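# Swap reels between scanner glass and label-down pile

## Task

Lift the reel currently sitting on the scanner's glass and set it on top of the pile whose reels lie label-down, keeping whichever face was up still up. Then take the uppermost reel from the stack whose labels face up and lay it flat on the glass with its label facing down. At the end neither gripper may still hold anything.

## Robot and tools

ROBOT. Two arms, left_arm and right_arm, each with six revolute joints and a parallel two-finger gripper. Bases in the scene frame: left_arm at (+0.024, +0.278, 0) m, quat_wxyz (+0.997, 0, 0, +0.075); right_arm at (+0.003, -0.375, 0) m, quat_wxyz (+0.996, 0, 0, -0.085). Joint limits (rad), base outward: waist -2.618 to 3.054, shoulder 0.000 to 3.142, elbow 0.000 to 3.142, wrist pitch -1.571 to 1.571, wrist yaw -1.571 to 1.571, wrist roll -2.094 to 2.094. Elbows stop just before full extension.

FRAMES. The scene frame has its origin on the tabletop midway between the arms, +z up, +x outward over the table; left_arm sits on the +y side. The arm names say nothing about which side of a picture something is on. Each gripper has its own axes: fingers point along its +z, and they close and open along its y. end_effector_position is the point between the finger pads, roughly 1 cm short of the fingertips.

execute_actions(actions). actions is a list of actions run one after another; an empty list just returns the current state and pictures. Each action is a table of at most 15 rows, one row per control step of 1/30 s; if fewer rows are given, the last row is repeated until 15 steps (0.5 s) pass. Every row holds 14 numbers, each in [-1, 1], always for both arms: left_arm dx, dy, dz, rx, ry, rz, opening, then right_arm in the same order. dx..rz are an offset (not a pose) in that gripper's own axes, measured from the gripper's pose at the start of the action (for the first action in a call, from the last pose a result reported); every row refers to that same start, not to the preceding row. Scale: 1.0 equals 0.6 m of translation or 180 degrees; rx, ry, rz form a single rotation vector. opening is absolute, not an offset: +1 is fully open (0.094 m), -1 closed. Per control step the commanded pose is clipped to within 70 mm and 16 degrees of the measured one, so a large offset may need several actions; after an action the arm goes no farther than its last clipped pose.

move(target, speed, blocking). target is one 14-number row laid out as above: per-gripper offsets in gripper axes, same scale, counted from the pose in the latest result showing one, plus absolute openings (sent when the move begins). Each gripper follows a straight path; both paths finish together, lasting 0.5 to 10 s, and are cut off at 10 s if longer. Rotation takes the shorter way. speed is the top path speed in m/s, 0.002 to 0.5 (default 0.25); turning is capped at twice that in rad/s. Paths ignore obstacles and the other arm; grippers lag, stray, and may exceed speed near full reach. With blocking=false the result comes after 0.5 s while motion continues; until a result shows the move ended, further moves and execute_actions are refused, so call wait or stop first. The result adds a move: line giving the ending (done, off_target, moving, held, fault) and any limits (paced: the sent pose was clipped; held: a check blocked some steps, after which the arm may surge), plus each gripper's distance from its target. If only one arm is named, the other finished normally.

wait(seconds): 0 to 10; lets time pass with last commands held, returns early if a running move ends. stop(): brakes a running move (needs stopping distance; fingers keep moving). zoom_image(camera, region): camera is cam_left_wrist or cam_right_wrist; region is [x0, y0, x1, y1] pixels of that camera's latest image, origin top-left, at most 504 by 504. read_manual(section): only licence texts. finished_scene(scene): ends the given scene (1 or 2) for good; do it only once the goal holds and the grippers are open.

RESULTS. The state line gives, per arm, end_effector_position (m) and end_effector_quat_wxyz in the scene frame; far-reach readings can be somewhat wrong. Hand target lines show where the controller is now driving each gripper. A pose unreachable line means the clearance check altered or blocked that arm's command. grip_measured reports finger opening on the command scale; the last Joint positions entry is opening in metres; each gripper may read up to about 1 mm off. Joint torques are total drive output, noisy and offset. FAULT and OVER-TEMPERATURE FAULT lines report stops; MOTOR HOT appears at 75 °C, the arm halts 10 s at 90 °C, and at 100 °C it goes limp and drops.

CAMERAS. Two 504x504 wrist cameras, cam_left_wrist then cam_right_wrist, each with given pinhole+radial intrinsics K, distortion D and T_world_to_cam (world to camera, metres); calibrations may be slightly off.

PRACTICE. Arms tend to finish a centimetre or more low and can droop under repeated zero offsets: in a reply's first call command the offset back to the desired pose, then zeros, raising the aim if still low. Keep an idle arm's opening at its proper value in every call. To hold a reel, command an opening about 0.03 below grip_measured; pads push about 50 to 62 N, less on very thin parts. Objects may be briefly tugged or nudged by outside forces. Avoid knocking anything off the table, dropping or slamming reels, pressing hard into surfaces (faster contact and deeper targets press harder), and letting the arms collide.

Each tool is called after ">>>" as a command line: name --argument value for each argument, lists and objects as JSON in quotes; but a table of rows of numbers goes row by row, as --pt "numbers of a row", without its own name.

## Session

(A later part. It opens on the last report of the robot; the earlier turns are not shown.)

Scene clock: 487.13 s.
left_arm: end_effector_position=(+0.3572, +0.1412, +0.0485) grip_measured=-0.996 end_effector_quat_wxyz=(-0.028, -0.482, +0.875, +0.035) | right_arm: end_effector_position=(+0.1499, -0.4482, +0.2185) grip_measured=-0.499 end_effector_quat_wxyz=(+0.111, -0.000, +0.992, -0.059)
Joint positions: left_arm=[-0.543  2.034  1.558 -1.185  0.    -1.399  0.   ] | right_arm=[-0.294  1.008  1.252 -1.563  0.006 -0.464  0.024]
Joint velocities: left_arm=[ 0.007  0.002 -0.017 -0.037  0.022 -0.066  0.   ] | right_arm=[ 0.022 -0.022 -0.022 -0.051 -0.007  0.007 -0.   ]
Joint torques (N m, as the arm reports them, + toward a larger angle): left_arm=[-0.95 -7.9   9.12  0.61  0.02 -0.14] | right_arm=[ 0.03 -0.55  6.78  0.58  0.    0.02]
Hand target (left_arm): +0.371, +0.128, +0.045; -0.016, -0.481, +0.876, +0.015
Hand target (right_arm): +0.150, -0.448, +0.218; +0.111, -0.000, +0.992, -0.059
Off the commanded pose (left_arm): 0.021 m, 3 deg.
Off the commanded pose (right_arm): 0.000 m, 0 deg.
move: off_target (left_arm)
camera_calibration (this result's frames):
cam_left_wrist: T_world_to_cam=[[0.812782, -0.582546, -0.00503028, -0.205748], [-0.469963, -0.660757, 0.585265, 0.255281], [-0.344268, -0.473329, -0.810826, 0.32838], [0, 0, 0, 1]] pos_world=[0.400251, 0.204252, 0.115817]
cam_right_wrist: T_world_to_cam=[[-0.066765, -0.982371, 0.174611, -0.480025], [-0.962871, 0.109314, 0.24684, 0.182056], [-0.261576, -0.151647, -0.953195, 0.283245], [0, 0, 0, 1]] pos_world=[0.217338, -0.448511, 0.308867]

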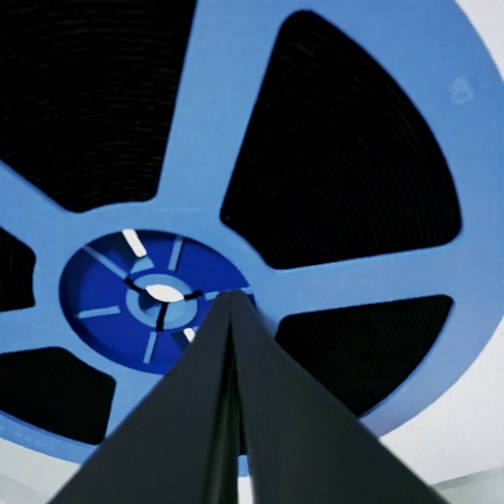

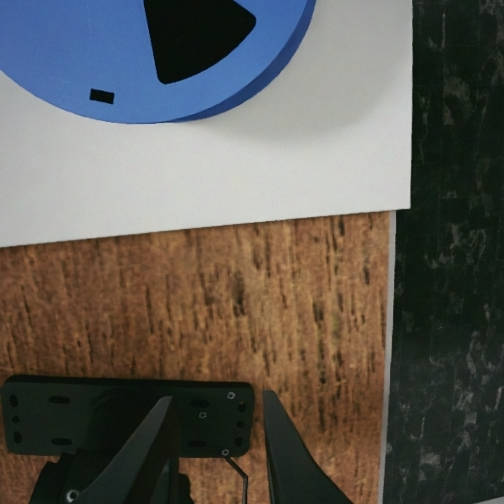

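>>> move --target '[-0.008,-0.09,0.003,0,0,0,-1, 0,0,0,0,0,0,-0.5]' --speed 0.03

>>> move --target '[0,0.012,-0.13,0,0,0,-1, 0,0,0,0,0,0,-0.5]' --speed 0.06

Scene clock: 496.40 s.
left_arm: end_effector_position=(+0.3875, +0.1287, +0.0493) grip_measured=-0.996 end_effector_quat_wxyz=(-0.046, -0.481, +0.873, +0.058) | right_arm: end_effector_position=(+0.1499, -0.4482, +0.2185) grip_measured=-0.499 end_effector_quat_wxyz=(+0.111, -0.000, +0.992, -0.059)
Joint positions: left_arm=[-0.543  2.223  1.85  -1.347 -0.    -1.4    0.   ] | right_arm=[-0.294  1.008  1.252 -1.563  0.006 -0.464  0.024]
Joint velocities: left_arm=[-0.007 -0.002  0.032  0.037 -0.007  0.037  0.001] | right_arm=[-0.007 -0.002 -0.002  0.007  0.081 -0.022 -0.001]
Joint torques (N m, as the arm reports them, + toward a larger angle): left_arm=[-0.76 -9.26  9.07  0.65 -0.03 -0.13] | right_arm=[ 0.04 -0.51  6.74  0.6   0.    0.02]
Hand target (left_arm): +0.404, +0.117, +0.043; -0.029, -0.482, +0.875, +0.035
Hand target (right_arm): +0.150, -0.448, +0.218; +0.111, -0.000, +0.992, -0.059
Off the commanded pose (left_arm): 0.023 m, 3 deg.
Off the commanded pose (right_arm): 0.000 m, 0 deg.
move: off_target (left_arm)
camera_calibration (this result's frames):
cam_left_wrist: T_world_to_cam=[[0.811617, -0.580897, -0.0619466, -0.234579], [-0.437528, -0.674696, 0.594436, 0.24958], [-0.387101, -0.455351, -0.801753, 0.347414], [0, 0, 0, 1]] pos_world=[0.434071, 0.19032, 0.115649]
cam_right_wrist: T_world_to_cam=[[-0.066765, -0.982371, 0.174611, -0.480025], [-0.962871, 0.109314, 0.24684, 0.182056], [-0.261576, -0.151647, -0.953195, 0.283245], [0, 0, 0, 1]] pos_world=[0.217338, -0.448511, 0.308867]

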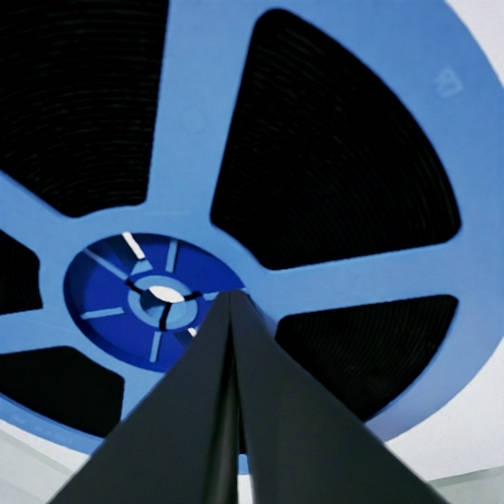

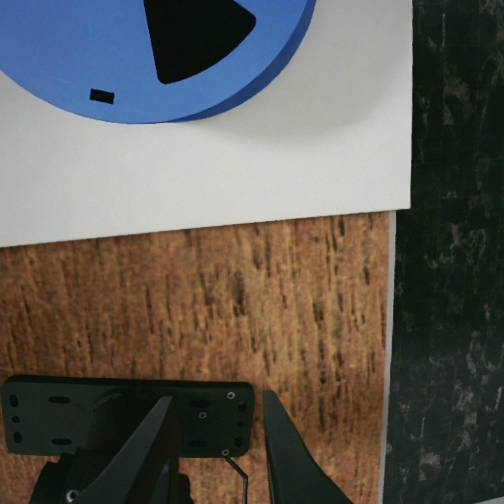

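Scene clock: 498.10 s.
left_arm: end_effector_position=(+0.3895, +0.1279, +0.1120) grip_measured=-0.996 end_effector_quat_wxyz=(-0.040, -0.482, +0.874, +0.049) | right_arm: end_effector_position=(+0.1499, -0.4482, +0.2185) grip_measured=-0.499 end_effector_quat_wxyz=(+0.111, -0.000, +0.992, -0.059)
Joint positions: left_arm=[-0.543  2.204  2.071 -1.565 -0.    -1.4    0.   ] | right_arm=[-0.294  1.008  1.252 -1.563  0.006 -0.464  0.024]
Joint velocities: left_arm=[ 0.002  0.002 -0.007  0.037 -0.066  0.081 -0.   ] | right_arm=[ 0.017 -0.002 -0.012 -0.022 -0.007 -0.037 -0.001]
Joint torques (N m, as the arm reports them, + toward a larger angle): left_arm=[  0.01 -12.83   9.29  -0.19  -0.04  -0.02] | right_arm=[ 0.04 -0.52  6.73  0.59  0.01  0.02]
Hand target (left_arm): +0.390, +0.128, +0.127; -0.031, -0.482, +0.875, +0.039
Hand target (right_arm): +0.150, -0.448, +0.218; +0.111, -0.000, +0.992, -0.059
Off the commanded pose (left_arm): 0.016 m, 1 deg.
Off the commanded pose (right_arm): 0.000 m, 0 deg.
joint sent to its limit (left arm) — the command would take joint 4 (wrist pitch) past its lower limit, so that joint was sent only as far as its limit.
move: off_target (left_arm)
camera_calibration (this result's frames):
cam_left_wrist: T_world_to_cam=[[0.812663, -0.58133, -0.0404265, -0.235589], [-0.449648, -0.669683, 0.591051, 0.217127], [-0.370669, -0.462148, -0.80562, 0.392935], [0, 0, 0, 1]] pos_world=[0.434734, 0.190046, 0.178699]
cam_right_wrist: T_world_to_cam=[[-0.066765, -0.982371, 0.174611, -0.480025], [-0.962871, 0.109314, 0.24684, 0.182056], [-0.261576, -0.151647, -0.953195, 0.283245], [0, 0, 0, 1]] pos_world=[0.217338, -0.448511, 0.308867]

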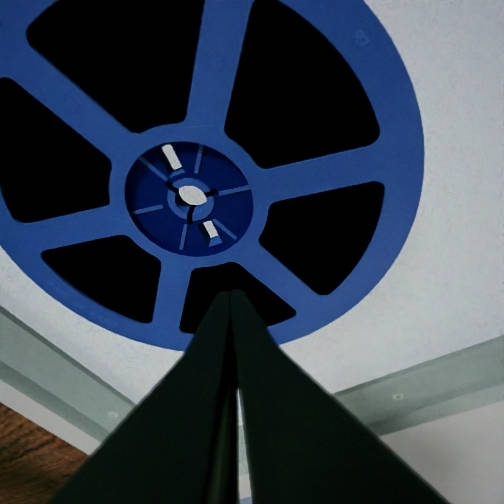

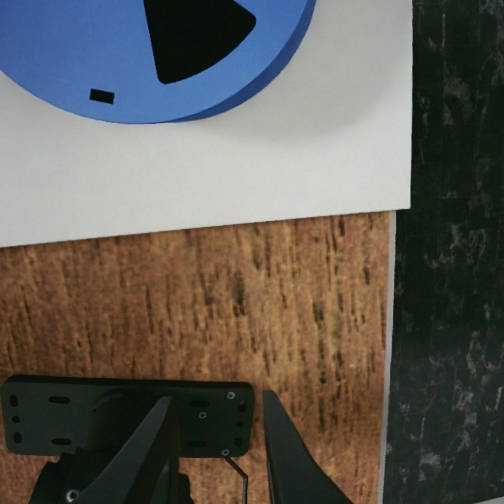

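>>> move --target '[0.025,0.207,-0.025,0,0,0.5,-0.5, 0,0,0,0,0,0,-0.5]' --speed 0.5

>>> move --target '[0,0,0,0,0,0.45,-0.5, 0,0,0,0,0,0,-0.5]' --speed 0.5

Scene clock: 516.00 s.
left_arm: end_effector_position=(+0.2781, +0.1778, +0.1401) grip_measured=-0.502 end_effector_quat_wxyz=(-0.075, +0.276, +0.958, +0.008) | right_arm: end_effector_position=(+0.1499, -0.4482, +0.2185) grip_measured=-0.499 end_effector_quat_wxyz=(+0.111, -0.000, +0.992, -0.059)
Joint positions: left_arm=[-0.53   1.718  1.502 -1.505 -0.     0.181  0.023] | right_arm=[-0.294  1.008  1.252 -1.563  0.006 -0.464  0.024]
Joint velocities: left_arm=[-0.002  0.017  0.022 -0.007 -0.081  0.037 -0.   ] | right_arm=[-0.007  0.012  0.012  0.066  0.051  0.037 -0.   ]
Joint torques (N m, as the arm reports them, + toward a larger angle): left_arm=[ 0.71 -8.58  5.05  0.17 -0.06  0.07] | right_arm=[ 0.02 -0.5   6.77  0.6   0.    0.02]
Hand target (left_arm): +0.279, +0.181, +0.142; -0.063, +0.277, +0.959, +0.007
Hand target (right_arm): +0.150, -0.448, +0.218; +0.111, -0.000, +0.992, -0.059
Off the commanded pose (left_arm): 0.004 m, 1 deg.
Off the commanded pose (right_arm): 0.000 m, 0 deg.
move: done
camera_calibration (this result's frames):
cam_left_wrist: T_world_to_cam=[[-0.563983, -0.817466, 0.116927, 0.287924], [-0.556159, 0.480677, 0.677965, -0.00324491], [-0.610418, 0.31733, -0.725735, 0.3143], [0, 0, 0, 1]] pos_world=[0.352434, 0.137191, 0.196632]
cam_right_wrist: T_world_to_cam=[[-0.066765, -0.982371, 0.174611, -0.480025], [-0.962871, 0.109314, 0.24684, 0.182056], [-0.261576, -0.151647, -0.953195, 0.283245], [0, 0, 0, 1]] pos_world=[0.217338, -0.448511, 0.308867]

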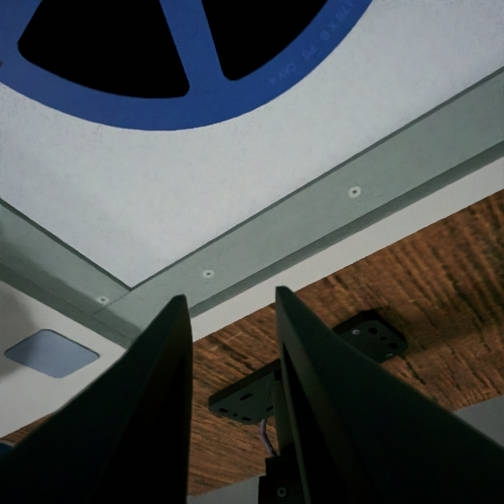

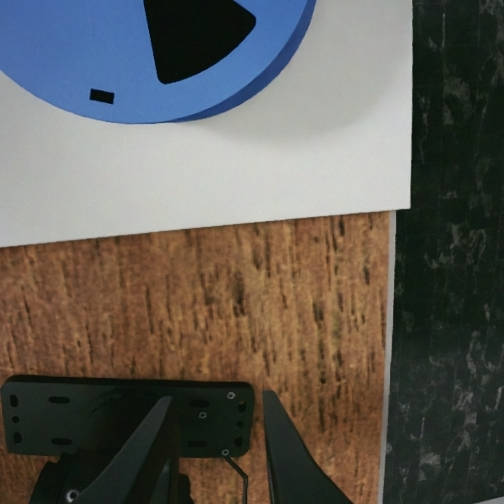

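Scene clock: 518.17 s.
left_arm: end_effector_position=(+0.2781, +0.1778, +0.1401) grip_measured=-0.502 end_effector_quat_wxyz=(-0.062, +0.828, +0.555, -0.042) | right_arm: end_effector_position=(+0.1499, -0.4482, +0.2185) grip_measured=-0.499 end_effector_quat_wxyz=(+0.111, -0.000, +0.992, -0.059)
Joint positions: left_arm=[-0.53   1.718  1.502 -1.505 -0.     1.581  0.023] | right_arm=[-0.294  1.008  1.252 -1.563  0.006 -0.464  0.024]
Joint velocities: left_arm=[-0.002 -0.007  0.012  0.037  0.051  0.022 -0.001] | right_arm=[ 0.012  0.002  0.007  0.037  0.007 -0.022  0.001]
Joint torques (N m, as the arm reports them, + toward a larger angle): left_arm=[ 0.02 -6.86  6.56 -0.02 -0.04  0.07] | right_arm=[ 0.05 -0.52  6.74  0.6  -0.01  0.01]
Hand target (left_arm): +0.278, +0.178, +0.140; -0.062, +0.832, +0.550, -0.043
Hand target (right_arm): +0.150, -0.448, +0.218; +0.111, -0.000, +0.992, -0.059
Off the commanded pose (left_arm): 0.000 m, 1 deg.
Off the commanded pose (right_arm): 0.000 m, 0 deg.
move: done
camera_calibration (this result's frames):
cam_left_wrist: T_world_to_cam=[[-0.876179, 0.423096, 0.230869, 0.138167], [0.476711, 0.690042, 0.544599, -0.309086], [0.0711082, 0.587224, -0.806295, 0.0880214], [0, 0, 0, 1]] pos_world=[0.262145, 0.103136, 0.207401]
cam_right_wrist: T_world_to_cam=[[-0.066765, -0.982371, 0.174611, -0.480025], [-0.962871, 0.109314, 0.24684, 0.182056], [-0.261576, -0.151647, -0.953195, 0.283245], [0, 0, 0, 1]] pos_world=[0.217338, -0.448511, 0.308867]

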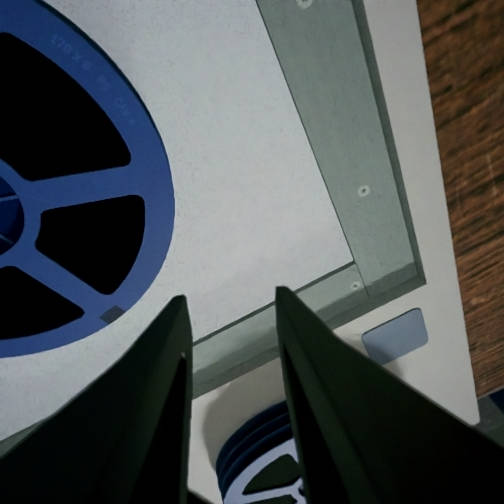

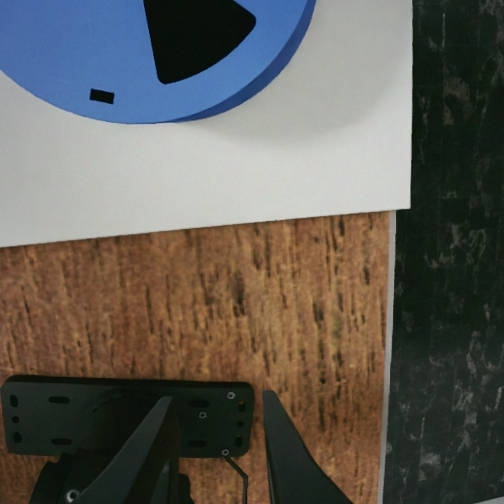

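>>> move --target '[0,0.005,0.05,-0.353,0,0,-0.5, 0,0,0,0,0,0,-0.5]' --speed 0.15

Scene clock: 536.07 s.
left_arm: end_effector_position=(+0.2785, +0.1780, +0.1070) grip_measured=-0.502 end_effector_quat_wxyz=(+0.377, +0.744, +0.491, +0.250) | right_arm: end_effector_position=(+0.1499, -0.4482, +0.2185) grip_measured=-0.499 end_effector_quat_wxyz=(+0.111, -0.000, +0.992, -0.059)
Joint positions: left_arm=[-0.502  0.737  0.328 -0.222  0.041  1.603  0.023] | right_arm=[-0.294  1.008  1.252 -1.563  0.006 -0.464  0.024]
Joint velocities: left_arm=[-0.012 -0.012 -0.042 -0.051  0.051 -0.022 -0.   ] | right_arm=[-0.037 -0.007 -0.002 -0.037 -0.007 -0.007 -0.   ]
Joint torques (N m, as the arm reports them, + toward a larger angle): left_arm=[ 0.7  -1.19  6.94  2.    0.09  0.04] | right_arm=[ 0.04 -0.5   6.78  0.6   0.    0.03]
Hand target (left_arm): +0.278, +0.178, +0.108; +0.386, +0.742, +0.487, +0.253
Hand target (right_arm): +0.150, -0.448, +0.218; +0.111, -0.000, +0.992, -0.059
Off the commanded pose (left_arm): 0.004 m, 1 deg.
Off the commanded pose (right_arm): 0.000 m, 0 deg.
move: done
camera_calibration (this result's frames):
cam_left_wrist: T_world_to_cam=[[-0.577678, 0.311466, -0.754505, 0.188207], [-0.0479485, 0.909794, 0.412282, -0.170176], [0.814856, 0.274344, -0.510633, -0.121868], [0, 0, 0, 1]] pos_world=[0.199868, 0.129639, 0.149934]
cam_right_wrist: T_world_to_cam=[[-0.066765, -0.982371, 0.174611, -0.480025], [-0.962871, 0.109314, 0.24684, 0.182056], [-0.261576, -0.151647, -0.953195, 0.283245], [0, 0, 0, 1]] pos_world=[0.217338, -0.448511, 0.308867]

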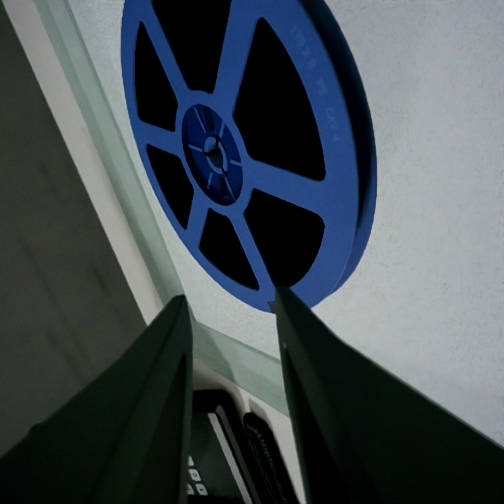

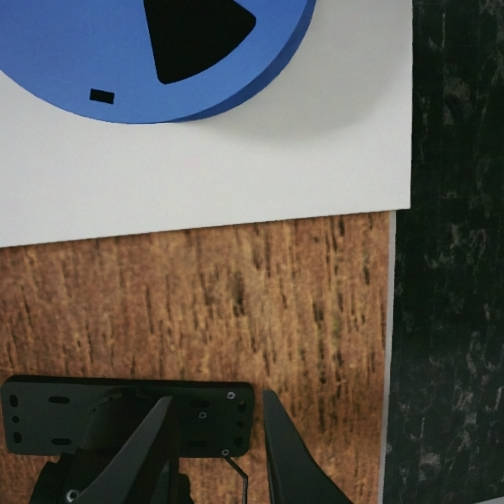

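>>> move --target '[0,-0.092,0.042,0,0,0,-0.5, 0,0,0,0,0,0,-0.5]' --speed 0.05

Scene clock: 544.07 s.
left_arm: end_effector_position=(+0.2698, +0.1811, +0.0532) grip_measured=-0.502 end_effector_quat_wxyz=(+0.381, +0.742, +0.489, +0.253) | right_arm: end_effector_position=(+0.1499, -0.4482, +0.2185) grip_measured=-0.499 end_effector_quat_wxyz=(+0.111, -0.000, +0.992, -0.059)
Joint positions: left_arm=[-0.502  0.796  0.107  0.068  0.041  1.603  0.023] | right_arm=[-0.294  1.008  1.252 -1.563  0.006 -0.464  0.024]
Joint velocities: left_arm=[-0.002 -0.007 -0.007 -0.051  0.037 -0.037  0.   ] | right_arm=[-0.007 -0.002 -0.002  0.051  0.007 -0.007 -0.   ]
Joint torques (N m, as the arm reports them, + toward a larger angle): left_arm=[0.87 1.1  6.41 1.97 0.06 0.05] | right_arm=[ 0.05 -0.52  6.75  0.58  0.    0.01]
Hand target (left_arm): +0.268, +0.183, +0.047; +0.377, +0.744, +0.491, +0.250
Hand target (right_arm): +0.150, -0.448, +0.218; +0.111, -0.000, +0.992, -0.059
Off the commanded pose (left_arm): 0.006 m, 1 deg.
Off the commanded pose (right_arm): 0.000 m, 0 deg.
move: done
camera_calibration (this result's frames):
cam_left_wrist: T_world_to_cam=[[-0.57015, 0.309142, -0.761157, 0.140388], [-0.0514511, 0.911245, 0.408639, -0.150361], [0.819928, 0.272148, -0.503641, -0.144472], [0, 0, 0, 1]] pos_world=[0.190763, 0.132933, 0.095538]
cam_right_wrist: T_world_to_cam=[[-0.066765, -0.982371, 0.174611, -0.480025], [-0.962871, 0.109314, 0.24684, 0.182056], [-0.261576, -0.151647, -0.953195, 0.283245], [0, 0, 0, 1]] pos_world=[0.217338, -0.448511, 0.308867]

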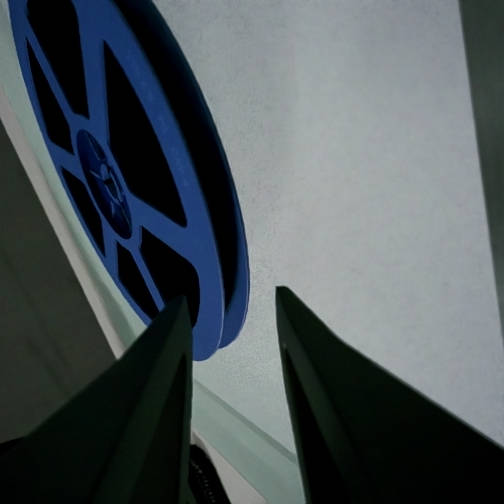

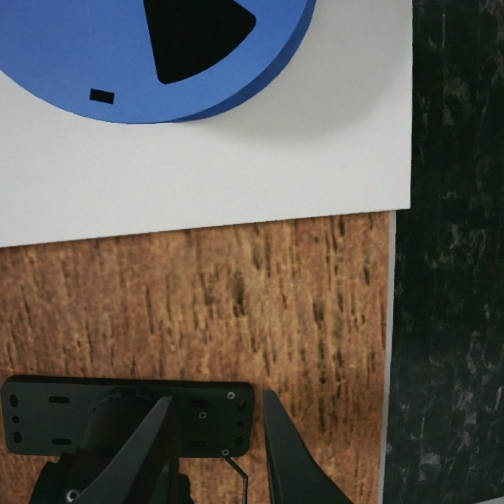

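>>> execute_actions --actions '[[[0,-0.016,0.011,0,0,0,-0.5,0,0,0,0,0,0,-0.5]],[[0,0,0,0,0,0,-0.5,0,0,0,0,0,0,-0.5]],[[0,0.012,0.02,0,0,0,-0.5,0,0,0,0,0,0,-0.5]],[[0,0,0,0,0,0,-0.5,0,0,0,0,0,0,-0.5]]]'

Scene clock: 551.60 s.
left_arm: end_effector_position=(+0.2842, +0.1758, +0.0477) grip_measured=-0.502 end_effector_quat_wxyz=(+0.390, +0.738, +0.486, +0.260) | right_arm: end_effector_position=(+0.1499, -0.4482, +0.2185) grip_measured=-0.499 end_effector_quat_wxyz=(+0.111, -0.000, +0.992, -0.059)
Joint positions: left_arm=[-0.502  0.972  0.096  0.281  0.041  1.603  0.023] | right_arm=[-0.294  1.008  1.252 -1.563  0.006 -0.464  0.024]
Joint velocities: left_arm=[-0.007  0.002 -0.007 -0.051  0.051 -0.081 -0.001] | right_arm=[-0.012 -0.002 -0.012 -0.007  0.037  0.022  0.   ]
Joint torques (N m, as the arm reports them, + toward a larger angle): left_arm=[ 0.03 -0.53  7.22  1.88 -0.02 -0.02] | right_arm=[ 0.01 -0.54  6.78  0.59  0.    0.01]
Hand target (left_arm): +0.284, +0.176, +0.048; +0.390, +0.738, +0.486, +0.260
Hand target (right_arm): +0.150, -0.448, +0.218; +0.111, -0.000, +0.992, -0.059
Off the commanded pose (left_arm): 0.000 m, 0 deg.
Off the commanded pose (right_arm): 0.000 m, 0 deg.
camera_calibration (this result's frames):
cam_left_wrist: T_world_to_cam=[[-0.551412, 0.302272, -0.777545, 0.142733], [-0.0612881, 0.914851, 0.399113, -0.139937], [0.831979, 0.26773, -0.485934, -0.161123], [0, 0, 0, 1]] pos_world=[0.204179, 0.128015, 0.0885376]
cam_right_wrist: T_world_to_cam=[[-0.066765, -0.982371, 0.174611, -0.480025], [-0.962871, 0.109314, 0.24684, 0.182056], [-0.261576, -0.151647, -0.953195, 0.283245], [0, 0, 0, 1]] pos_world=[0.217338, -0.448511, 0.308867]

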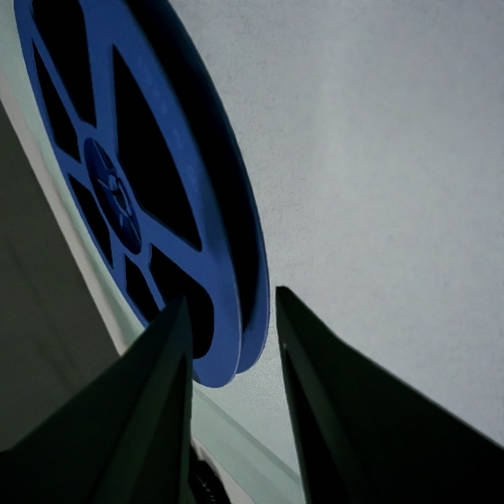

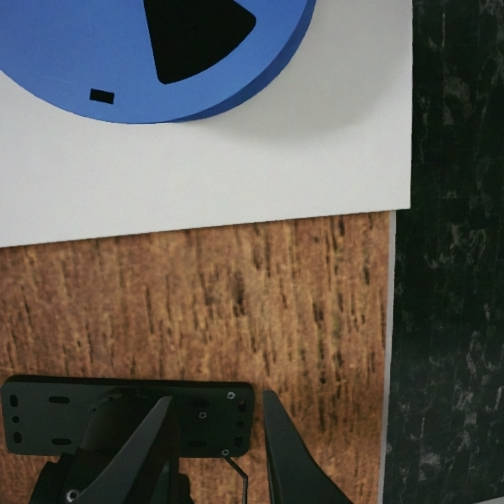

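>>> execute_actions --actions '[[[0,0.013,0.018,0,0,0,-0.5,0,0,0,0,0,0,-0.5]],[[0,0,0,0,0,0,-0.5,0,0,0,0,0,0,-0.5]]]'

Scene clock: 556.47 s.
left_arm: end_effector_position=(+0.2940, +0.1723, +0.0475) grip_measured=-0.502 end_effector_quat_wxyz=(+0.393, +0.736, +0.485, +0.262) | right_arm: end_effector_position=(+0.1499, -0.4482, +0.2185) grip_measured=-0.499 end_effector_quat_wxyz=(+0.111, -0.000, +0.992, -0.059)
Joint positions: left_arm=[-0.502  1.066  0.115  0.365  0.041  1.603  0.023] | right_arm=[-0.294  1.008  1.252 -1.563  0.006 -0.464  0.024]
Joint velocities: left_arm=[-0.012 -0.002 -0.002 -0.007  0.081 -0.037 -0.   ] | right_arm=[-0.007  0.007 -0.002 -0.007  0.007  0.007 -0.001]
Joint torques (N m, as the arm reports them, + toward a larger angle): left_arm=[ 0.04 -1.04  6.93  1.88 -0.03 -0.02] | right_arm=[ 0.02 -0.54  6.75  0.6   0.    0.01]
Hand target (left_arm): +0.294, +0.172, +0.047; +0.393, +0.736, +0.485, +0.262
Hand target (right_arm): +0.150, -0.448, +0.218; +0.111, -0.000, +0.992, -0.059
Off the commanded pose (left_arm): 0.000 m, 0 deg.
Off the commanded pose (right_arm): 0.000 m, 0 deg.
camera_calibration (this result's frames):
cam_left_wrist: T_world_to_cam=[[-0.545264, 0.300018, -0.782736, 0.147874], [-0.0644206, 0.915999, 0.395974, -0.13513], [0.835785, 0.266335, -0.480134, -0.169511], [0, 0, 0, 1]] pos_world=[0.2136, 0.124561, 0.0878666]
cam_right_wrist: T_world_to_cam=[[-0.066765, -0.982371, 0.174611, -0.480025], [-0.962871, 0.109314, 0.24684, 0.182056], [-0.261576, -0.151647, -0.953195, 0.283245], [0, 0, 0, 1]] pos_world=[0.217338, -0.448511, 0.308867]

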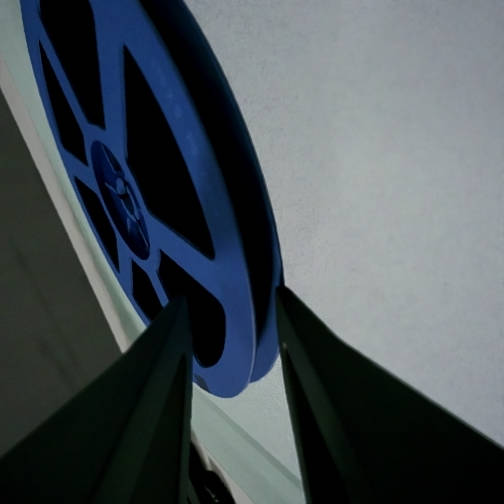

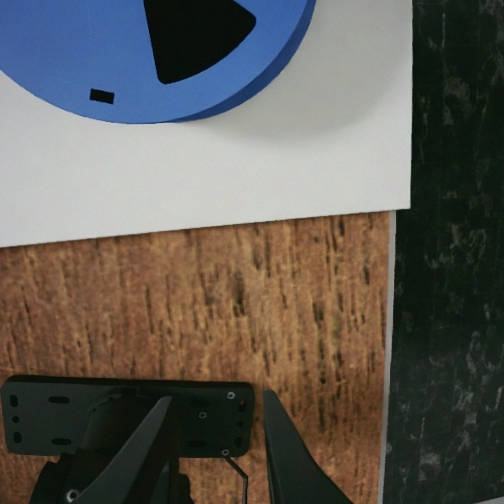

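>>> execute_actions --actions '[[[0,0.008,-0.005,0,0,0,-0.5,0,0,0,0,0,0,-0.5]],[[0,0,0,0,0,0,-0.5,0,0,0,0,0,0,-0.5]],[[0,0.012,0.016,0,0,0,-0.5,0,0,0,0,0,0,-0.5]],[[0,0,0,0,0,0,-0.5,0,0,0,0,0,0,-0.5]]]'

>>> zoom_image --camera "cam_left_wrist" --region '[170,200,350,420]'

Scene clock: 566.73 s.
left_arm: end_effector_position=(+0.3004, +0.1699, +0.0476) grip_measured=-0.502 end_effector_quat_wxyz=(+0.394, +0.735, +0.484, +0.263) | right_arm: end_effector_position=(+0.1499, -0.4482, +0.2185) grip_measured=-0.499 end_effector_quat_wxyz=(+0.111, -0.000, +0.992, -0.059)
Joint positions: left_arm=[-0.502  1.121  0.131  0.407  0.041  1.603  0.023] | right_arm=[-0.294  1.008  1.252 -1.563  0.006 -0.464  0.024]
Joint velocities: left_arm=[-0.007 -0.022 -0.012 -0.007 -0.081  0.022  0.   ] | right_arm=[ 0.002 -0.002  0.002  0.095  0.022 -0.037 -0.   ]
Joint torques (N m, as the arm reports them, + toward a larger angle): left_arm=[ 0.03 -1.38  6.77  1.88 -0.02 -0.03] | right_arm=[ 0.04 -0.51  6.75  0.61  0.    0.02]
Hand target (left_arm): +0.300, +0.170, +0.047; +0.394, +0.736, +0.484, +0.263
Hand target (right_arm): +0.150, -0.448, +0.218; +0.111, -0.000, +0.992, -0.059
Off the commanded pose (left_arm): 0.000 m, 0 deg.
Off the commanded pose (right_arm): 0.000 m, 0 deg.
camera_calibration (this result's frames):
cam_left_wrist: T_world_to_cam=[[-0.543019, 0.299195, -0.78461, 0.15166], [-0.0655536, 0.916415, 0.394825, -0.132247], [0.837158, 0.265831, -0.478017, -0.174665], [0, 0, 0, 1]] pos_world=[0.219907, 0.122249, 0.0877149]
cam_right_wrist: T_world_to_cam=[[-0.066765, -0.982371, 0.174611, -0.480025], [-0.962871, 0.109314, 0.24684, 0.182056], [-0.261576, -0.151647, -0.953195, 0.283245], [0, 0, 0, 1]] pos_world=[0.217338, -0.448511, 0.308867]

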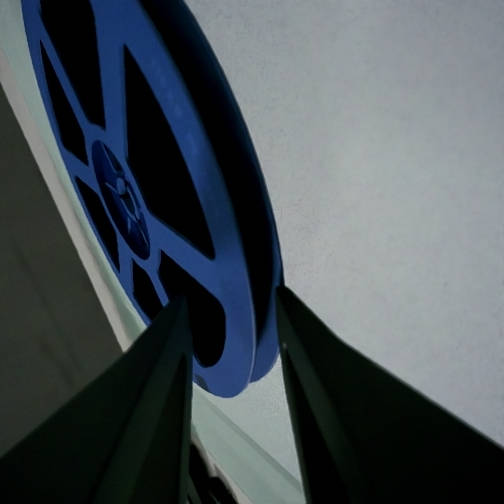

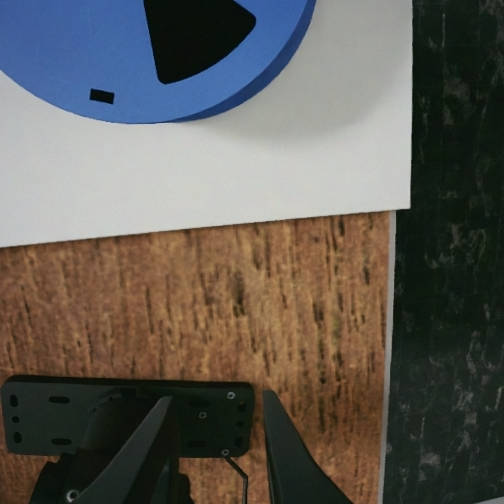

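Region (170, 200, 350, 420) of cam_left_wrist's 504x504 image, scaled by 2.291, with more detail than that image has; it fills the left 412 columns of this view, and the rest is white.

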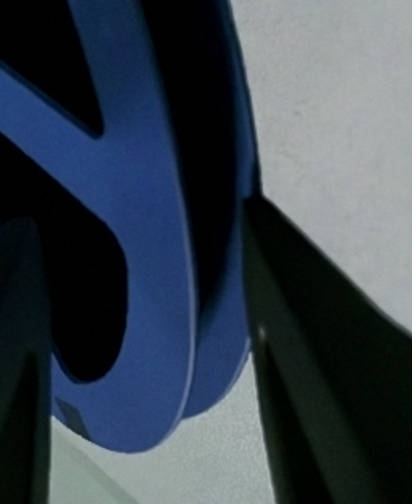

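>>> execute_actions --actions '[[[0,-0.012,-0.018,0,0,0,-0.5,0,0,0,0,0,0,-0.5]],[[0,0.014,-0.01,0,0,0,-0.5,0,0,0,0,0,0,-0.5]],[[0,0,0,0,0,0,-0.5,0,0,0,0,0,0,-0.5]],[[0,0.015,0.02,0,0,0,-0.5,0,0,0,0,0,0,-0.5]],[[0,0,0,0,0,0,-0.5,0,0,0,0,0,0,-0.5]]]'

Scene clock: 576.87 s.
left_arm: end_effector_position=(+0.2970, +0.1712, +0.0476) grip_measured=-0.502 end_effector_quat_wxyz=(+0.391, +0.737, +0.486, +0.260) | right_arm: end_effector_position=(+0.1499, -0.4482, +0.2185) grip_measured=-0.499 end_effector_quat_wxyz=(+0.111, -0.000, +0.992, -0.059)
Joint positions: left_arm=[-0.502  1.088  0.131  0.364  0.041  1.603  0.023] | right_arm=[-0.294  1.008  1.252 -1.563  0.006 -0.464  0.024]
Joint velocities: left_arm=[ 0.002 -0.012  0.007 -0.007 -0.022  0.007 -0.   ] | right_arm=[ 0.002 -0.007  0.007 -0.007  0.007 -0.007 -0.001]
Joint torques (N m, as the arm reports them, + toward a larger angle): left_arm=[ 0.02 -1.21  6.89  1.88 -0.02 -0.02] | right_arm=[ 0.08 -0.49  6.76  0.59  0.01  0.02]
Hand target (left_arm): +0.297, +0.171, +0.048; +0.391, +0.737, +0.486, +0.260
Hand target (right_arm): +0.150, -0.448, +0.218; +0.111, -0.000, +0.992, -0.059
Off the commanded pose (left_arm): 0.000 m, 0 deg.
Off the commanded pose (right_arm): 0.000 m, 0 deg.
camera_calibration (this result's frames):
cam_left_wrist: T_world_to_cam=[[-0.550576, 0.301966, -0.778257, 0.150913], [-0.0617167, 0.915008, 0.398687, -0.13474], [0.832501, 0.267539, -0.485145, -0.170651], [0, 0, 0, 1]] pos_world=[0.21684, 0.123373, 0.0883777]
cam_right_wrist: T_world_to_cam=[[-0.066765, -0.982371, 0.174611, -0.480025], [-0.962871, 0.109314, 0.24684, 0.182056], [-0.261576, -0.151647, -0.953195, 0.283245], [0, 0, 0, 1]] pos_world=[0.217338, -0.448511, 0.308867]

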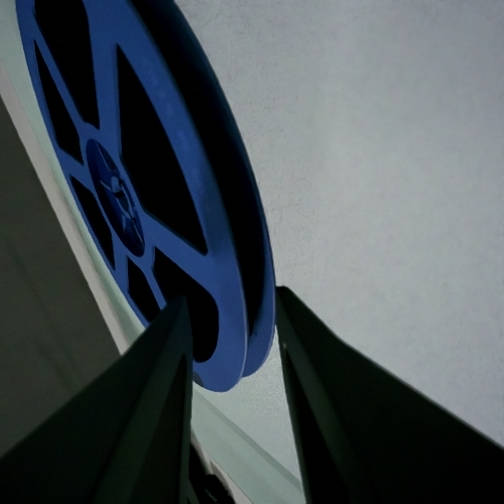

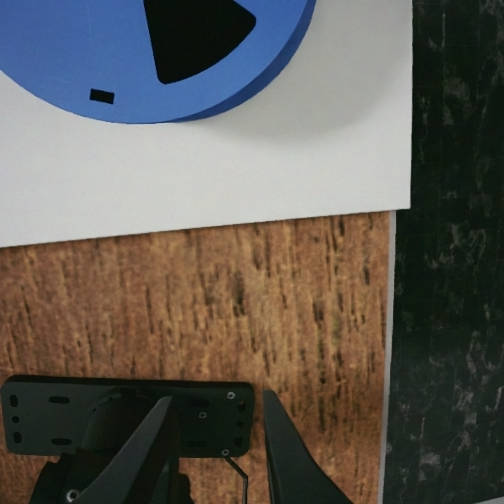

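>>> execute_actions --actions '[[[0,0.028,-0.02,0,0,0,-0.5,0,0,0,0,0,0,-0.5]],[[0,0,0,0,0,0,-0.5,0,0,0,0,0,0,-0.5]]]'

Scene clock: 585.30 s.
left_arm: end_effector_position=(+0.2924, +0.1728, +0.0593) grip_measured=-0.502 end_effector_quat_wxyz=(+0.387, +0.739, +0.487, +0.257) | right_arm: end_effector_position=(+0.1499, -0.4482, +0.2185) grip_measured=-0.499 end_effector_quat_wxyz=(+0.111, -0.000, +0.992, -0.059)
Joint positions: left_arm=[-0.502  0.978  0.163  0.211  0.041  1.603  0.023] | right_arm=[-0.294  1.008  1.252 -1.563  0.006 -0.464  0.024]
Joint velocities: left_arm=[-0.007 -0.002 -0.012 -0.007  0.022  0.007  0.   ] | right_arm=[-0.007  0.002 -0.002 -0.007 -0.007 -0.037 -0.   ]
Joint torques (N m, as the arm reports them, + toward a larger angle): left_arm=[ 0.03 -0.75  7.42  1.88 -0.02 -0.02] | right_arm=[ 0.04 -0.52  6.71  0.6   0.    0.03]
Hand target (left_arm): +0.292, +0.173, +0.059; +0.387, +0.739, +0.487, +0.258
Hand target (right_arm): +0.150, -0.448, +0.218; +0.111, -0.000, +0.992, -0.059
Off the commanded pose (left_arm): 0.000 m, 0 deg.
Off the commanded pose (right_arm): 0.000 m, 0 deg.
camera_calibration (this result's frames):
cam_left_wrist: T_world_to_cam=[[-0.558071, 0.304713, -0.77182, 0.15829], [-0.0578428, 0.913588, 0.402506, -0.142309], [0.827775, 0.269271, -0.492221, -0.160146], [0, 0, 0, 1]] pos_world=[0.212671, 0.124902, 0.100624]
cam_right_wrist: T_world_to_cam=[[-0.066765, -0.982371, 0.174611, -0.480025], [-0.962871, 0.109314, 0.24684, 0.182056], [-0.261576, -0.151647, -0.953195, 0.283245], [0, 0, 0, 1]] pos_world=[0.217338, -0.448511, 0.308867]

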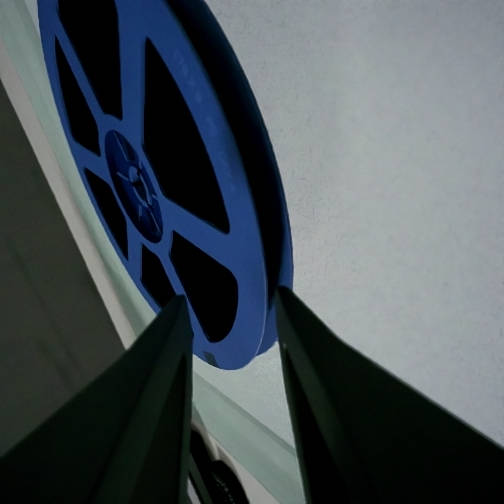

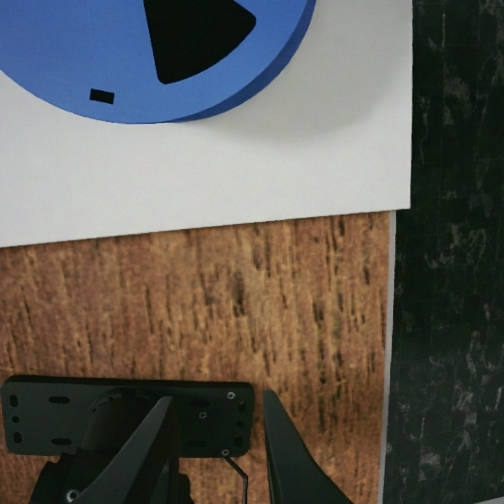

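>>> execute_actions --actions '[[[0,0,0.02,0,0,0,-0.5,0,0,0,0,0,0,-0.5]],[[0,0,0,0,0,0,-0.5,0,0,0,0,0,0,-0.5]]]'

>>> zoom_image --camera "cam_left_wrist" --region '[170,200,350,420]'

Scene clock: 592.73 s.
left_arm: end_effector_position=(+0.2987, +0.1705, +0.0500) grip_measured=-0.502 end_effector_quat_wxyz=(+0.384, +0.741, +0.489, +0.255) | right_arm: end_effector_position=(+0.1499, -0.4482, +0.2185) grip_measured=-0.499 end_effector_quat_wxyz=(+0.111, -0.000, +0.992, -0.059)
Joint positions: left_arm=[-0.502  1.082  0.163  0.305  0.041  1.603  0.023] | right_arm=[-0.294  1.008  1.252 -1.563  0.006 -0.464  0.024]
Joint velocities: left_arm=[ 0.017 -0.002  0.007 -0.037 -0.022 -0.081 -0.   ] | right_arm=[ 0.022 -0.007  0.007  0.051  0.022 -0.066  0.   ]
Joint torques (N m, as the arm reports them, + toward a larger angle): left_arm=[ 0.03 -1.26  7.03  1.86 -0.03 -0.03] | right_arm=[ 0.03 -0.53  6.76  0.6   0.    0.02]
Hand target (left_arm): +0.299, +0.171, +0.050; +0.383, +0.741, +0.489, +0.255
Hand target (right_arm): +0.150, -0.448, +0.218; +0.111, -0.000, +0.992, -0.059
Off the commanded pose (left_arm): 0.000 m, 0 deg.
Off the commanded pose (right_arm): 0.000 m, 0 deg.
camera_calibration (this result's frames):
cam_left_wrist: T_world_to_cam=[[-0.565503, 0.307438, -0.765303, 0.156816], [-0.0539321, 0.912154, 0.406283, -0.137249], [0.822981, 0.271029, -0.499245, -0.167773], [0, 0, 0, 1]] pos_world=[0.219352, 0.122452, 0.0920139]
cam_right_wrist: T_world_to_cam=[[-0.066765, -0.982371, 0.174611, -0.480025], [-0.962871, 0.109314, 0.24684, 0.182056], [-0.261576, -0.151647, -0.953195, 0.283245], [0, 0, 0, 1]] pos_world=[0.217338, -0.448511, 0.308867]

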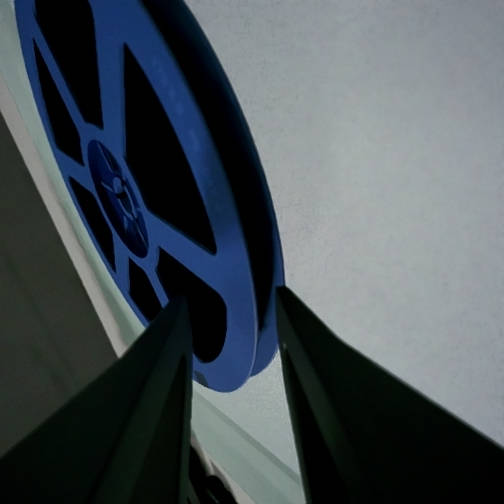

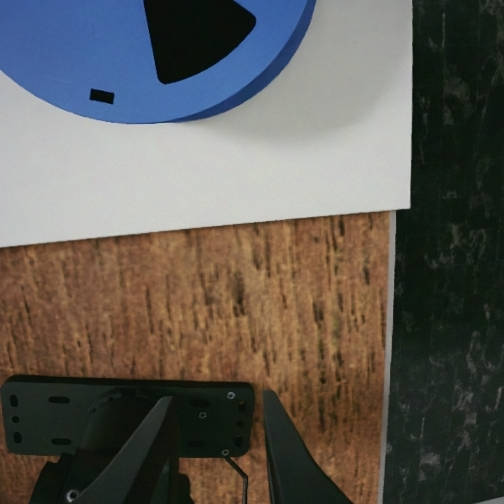

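Region (170, 200, 350, 420) of cam_left_wrist's 504x504 image, scaled by 2.291, with more detail than that image has; it fills the left 412 columns of this view, and the rest is white.

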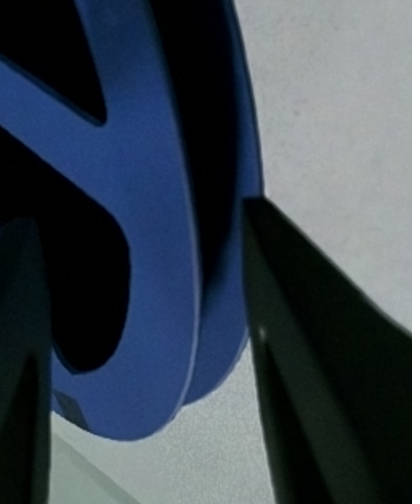

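>>> execute_actions --actions '[[[0,0.024,0.016,0,0,0,-0.5,0,0,0,0,0,0,-0.5]],[[0,0,0,0,0,0,-0.5,0,0,0,0,0,0,-0.5]]]'

Scene clock: 598.13 s.
left_arm: end_effector_position=(+0.3059, +0.1679, +0.0489) grip_measured=-0.502 end_effector_quat_wxyz=(+0.377, +0.745, +0.491, +0.250) | right_arm: end_effector_position=(+0.1499, -0.4482, +0.2185) grip_measured=-0.499 end_effector_quat_wxyz=(+0.111, -0.000, +0.992, -0.059)
Joint positions: left_arm=[-0.502  1.141  0.2    0.307  0.041  1.603  0.023] | right_arm=[-0.294  1.008  1.252 -1.563  0.006 -0.464  0.024]
Joint velocities: left_arm=[-0.002 -0.002  0.007  0.037 -0.022  0.037 -0.   ] | right_arm=[-0.002 -0.002  0.002 -0.022  0.007  0.007  0.   ]
Joint torques (N m, as the arm reports them, + toward a larger angle): left_arm=[ 0.02 -1.69  6.93  1.85 -0.02 -0.03] | right_arm=[ 0.05 -0.47  6.76  0.6  -0.01  0.01]
Hand target (left_arm): +0.306, +0.168, +0.049; +0.377, +0.745, +0.491, +0.250
Hand target (right_arm): +0.150, -0.448, +0.218; +0.111, -0.000, +0.992, -0.059
Off the commanded pose (left_arm): 0.000 m, 0 deg.
Off the commanded pose (right_arm): 0.000 m, 0 deg.
camera_calibration (this result's frames):
cam_left_wrist: T_world_to_cam=[[-0.579099, 0.312422, -0.753018, 0.163575], [-0.0465944, 0.909464, 0.413164, -0.136092], [0.813925, 0.274349, -0.512112, -0.170757], [0, 0, 0, 1]] pos_world=[0.227368, 0.119513, 0.0919562]
cam_right_wrist: T_world_to_cam=[[-0.066765, -0.982371, 0.174611, -0.480025], [-0.962871, 0.109314, 0.24684, 0.182056], [-0.261576, -0.151647, -0.953195, 0.283245], [0, 0, 0, 1]] pos_world=[0.217338, -0.448511, 0.308867]

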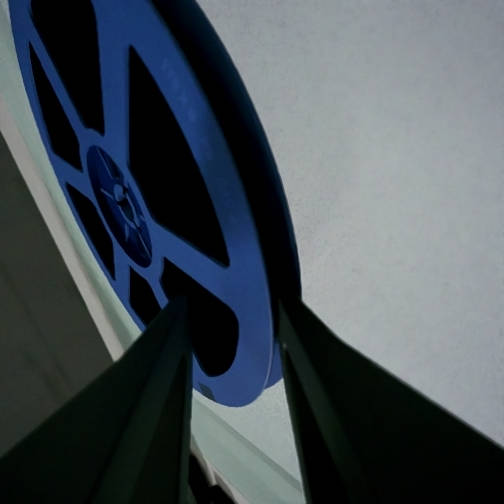

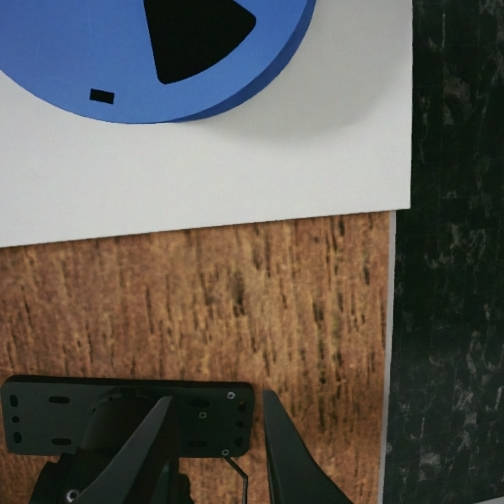

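In the gap now. A little more, then close.

>>> execute_actions --actions '[[[0,0.016,0.012,0,0,0,-0.5,0,0,0,0,0,0,-0.5]],[[0,0,0,0,0,0,-0.5,0,0,0,0,0,0,-0.5]],[[0,0,0,0,0,0,-0.95,0,0,0,0,0,0,-0.5]],[[0,0,0,0,0,0,-1,0,0,0,0,0,0,-0.5]]]'

>>> move --target '[0,0.29,-0.19,0.2,0,0,-1, 0,0,0,0,0,0,-0.5]' --speed 0.05

Scene clock: 609.07 s.
left_arm: end_effector_position=(+0.3214, +0.1622, +0.0650) grip_measured=-0.931 end_effector_quat_wxyz=(+0.403, +0.731, +0.481, +0.269) | right_arm: end_effector_position=(+0.1499, -0.4482, +0.2185) grip_measured=-0.499 end_effector_quat_wxyz=(+0.111, -0.000, +0.992, -0.059)
Joint positions: left_arm=[-0.502  1.177  0.22   0.399  0.041  1.603  0.003] | right_arm=[-0.294  1.008  1.252 -1.563  0.006 -0.464  0.024]
Joint velocities: left_arm=[ 0.002 -0.002  0.012  0.081  0.037 -0.007  0.001] | right_arm=[ 0.002 -0.007  0.012  0.007 -0.022 -0.022 -0.001]
Joint torques (N m, as the arm reports them, + toward a larger angle): left_arm=[ 0.03 -2.04  6.88  1.56 -0.03 -0.03] | right_arm=[-0.01 -0.52  6.79  0.58  0.    0.02]
Hand target (left_arm): +0.317, +0.164, +0.058; +0.392, +0.737, +0.485, +0.261
Hand target (right_arm): +0.150, -0.448, +0.218; +0.111, -0.000, +0.992, -0.059
Off the commanded pose (left_arm): 0.008 m, 2 deg.
Off the commanded pose (right_arm): 0.000 m, 0 deg.
camera_calibration (this result's frames):
cam_left_wrist: T_world_to_cam=[[-0.524291, 0.292329, -0.799789, 0.175112], [-0.0747736, 0.919795, 0.385209, -0.12769], [0.84825, 0.261765, -0.460382, -0.185865], [0, 0, 0, 1]] pos_world=[0.239921, 0.114911, 0.103671]
cam_right_wrist: T_world_to_cam=[[-0.066765, -0.982371, 0.174611, -0.480025], [-0.962871, 0.109314, 0.24684, 0.182056], [-0.261576, -0.151647, -0.953195, 0.283245], [0, 0, 0, 1]] pos_world=[0.217338, -0.448511, 0.308867]

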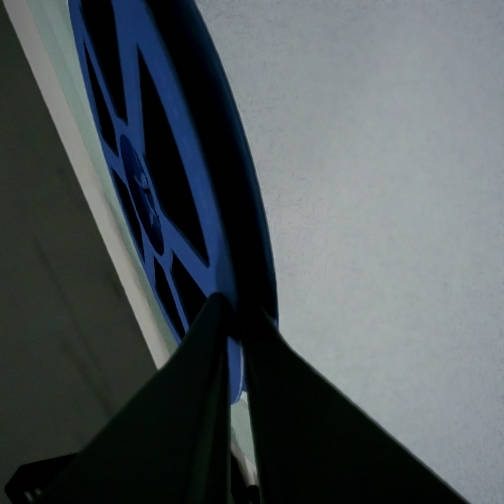

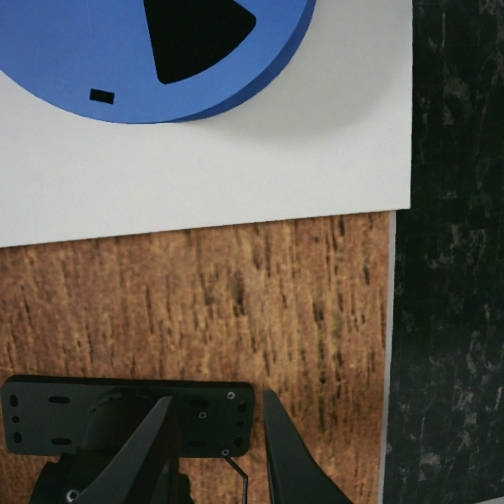

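Scene clock: 615.90 s.
left_arm: end_effector_position=(+0.3100, +0.1641, +0.2652) grip_measured=-0.986 end_effector_quat_wxyz=(+0.151, +0.819, +0.545, +0.100) | right_arm: end_effector_position=(+0.1499, -0.4482, +0.2185) grip_measured=-0.499 end_effector_quat_wxyz=(+0.111, -0.000, +0.992, -0.059)
Joint positions: left_arm=[-0.528  1.479  1.717 -1.444  0.008  1.588  0.001] | right_arm=[-0.294  1.008  1.252 -1.563  0.006 -0.464  0.024]
Joint velocities: left_arm=[-0.017 -0.002 -0.002 -0.022  0.051  0.022  0.001] | right_arm=[ 0.007  0.007 -0.002 -0.037 -0.037 -0.022 -0.   ]
Joint torques (N m, as the arm reports them, + toward a larger angle): left_arm=[-0.64 -4.45 10.09  0.92 -0.1  -0.15] | right_arm=[ 0.04 -0.51  6.76  0.6  -0.01  0.02]
Hand target (left_arm): +0.311, +0.162, +0.274; +0.158, +0.816, +0.545, +0.107
Hand target (right_arm): +0.150, -0.448, +0.218; +0.111, -0.000, +0.992, -0.059
Off the commanded pose (left_arm): 0.010 m, 1 deg.
Off the commanded pose (right_arm): 0.000 m, 0 deg.
move: done
camera_calibration (this result's frames):
cam_left_wrist: T_world_to_cam=[[-0.862477, 0.423712, -0.276769, 0.273326], [0.212333, 0.799361, 0.562082, -0.323556], [0.459399, 0.426015, -0.779399, 0.0936412], [0, 0, 0, 1]] pos_world=[0.26142, 0.102934, 0.330497]
cam_right_wrist: T_world_to_cam=[[-0.066765, -0.982371, 0.174611, -0.480025], [-0.962871, 0.109314, 0.24684, 0.182056], [-0.261576, -0.151647, -0.953195, 0.283245], [0, 0, 0, 1]] pos_world=[0.217338, -0.448511, 0.308867]

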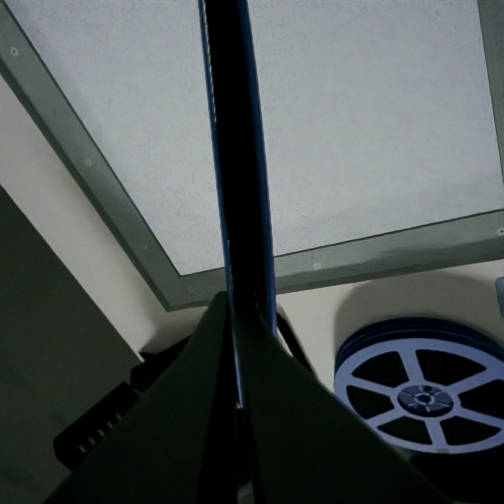

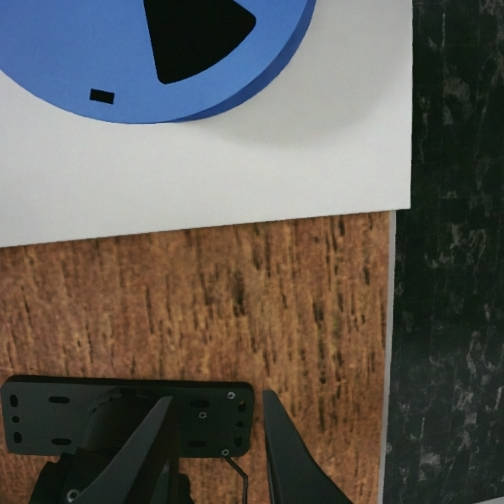

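>>> move --target '[0.24,-0.038,-0.02,0,0.053,-0.139,-1, 0,0,0,0,0,0,-0.5]' --speed 0.06

Scene clock: 632.40 s.
left_arm: end_effector_position=(+0.3404, +0.3035, +0.2614) grip_measured=-0.986 end_effector_quat_wxyz=(+0.118, +0.674, +0.718, +0.125) | right_arm: end_effector_position=(+0.1499, -0.4482, +0.2185) grip_measured=-0.499 end_effector_quat_wxyz=(+0.111, -0.000, +0.992, -0.059)
Joint positions: left_arm=[-0.069  1.525  1.748 -1.448  0.008  1.588  0.001] | right_arm=[-0.294  1.008  1.252 -1.563  0.006 -0.464  0.024]
Joint velocities: left_arm=[-0.012  0.012  0.002  0.022  0.007  0.022  0.   ] | right_arm=[-0.007  0.007 -0.007 -0.007  0.051  0.11  -0.002]
Joint torques (N m, as the arm reports them, + toward a larger angle): left_arm=[ 0.59 -4.99 10.09  0.93 -0.01 -0.05] | right_arm=[ 0.02 -0.54  6.76  0.59 -0.01  0.03]
Hand target (left_arm): +0.343, +0.305, +0.270; +0.128, +0.670, +0.719, +0.133
Hand target (right_arm): +0.150, -0.448, +0.218; +0.111, -0.000, +0.992, -0.059
Off the commanded pose (left_arm): 0.008 m, 1 deg.
Off the commanded pose (right_arm): 0.000 m, 0 deg.
move: done
camera_calibration (this result's frames):
cam_left_wrist: T_world_to_cam=[[-0.965628, -0.00256591, -0.259917, 0.399421], [-0.153888, 0.811514, 0.563705, -0.318731], [0.20948, 0.584327, -0.784015, 0.0555255], [0, 0, 0, 1]] pos_world=[0.325011, 0.227235, 0.327019]
cam_right_wrist: T_world_to_cam=[[-0.066765, -0.982371, 0.174611, -0.480025], [-0.962871, 0.109314, 0.24684, 0.182056], [-0.261576, -0.151647, -0.953195, 0.283245], [0, 0, 0, 1]] pos_world=[0.217338, -0.448511, 0.308867]

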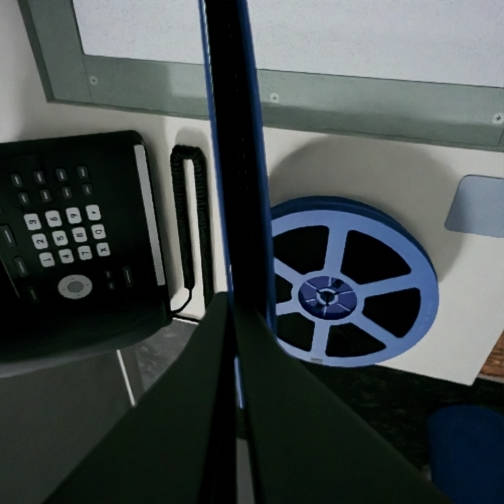

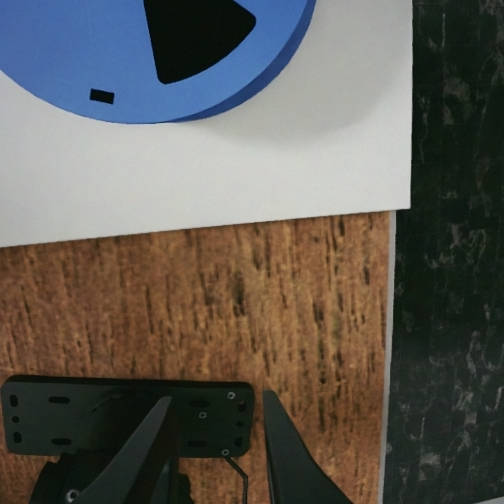

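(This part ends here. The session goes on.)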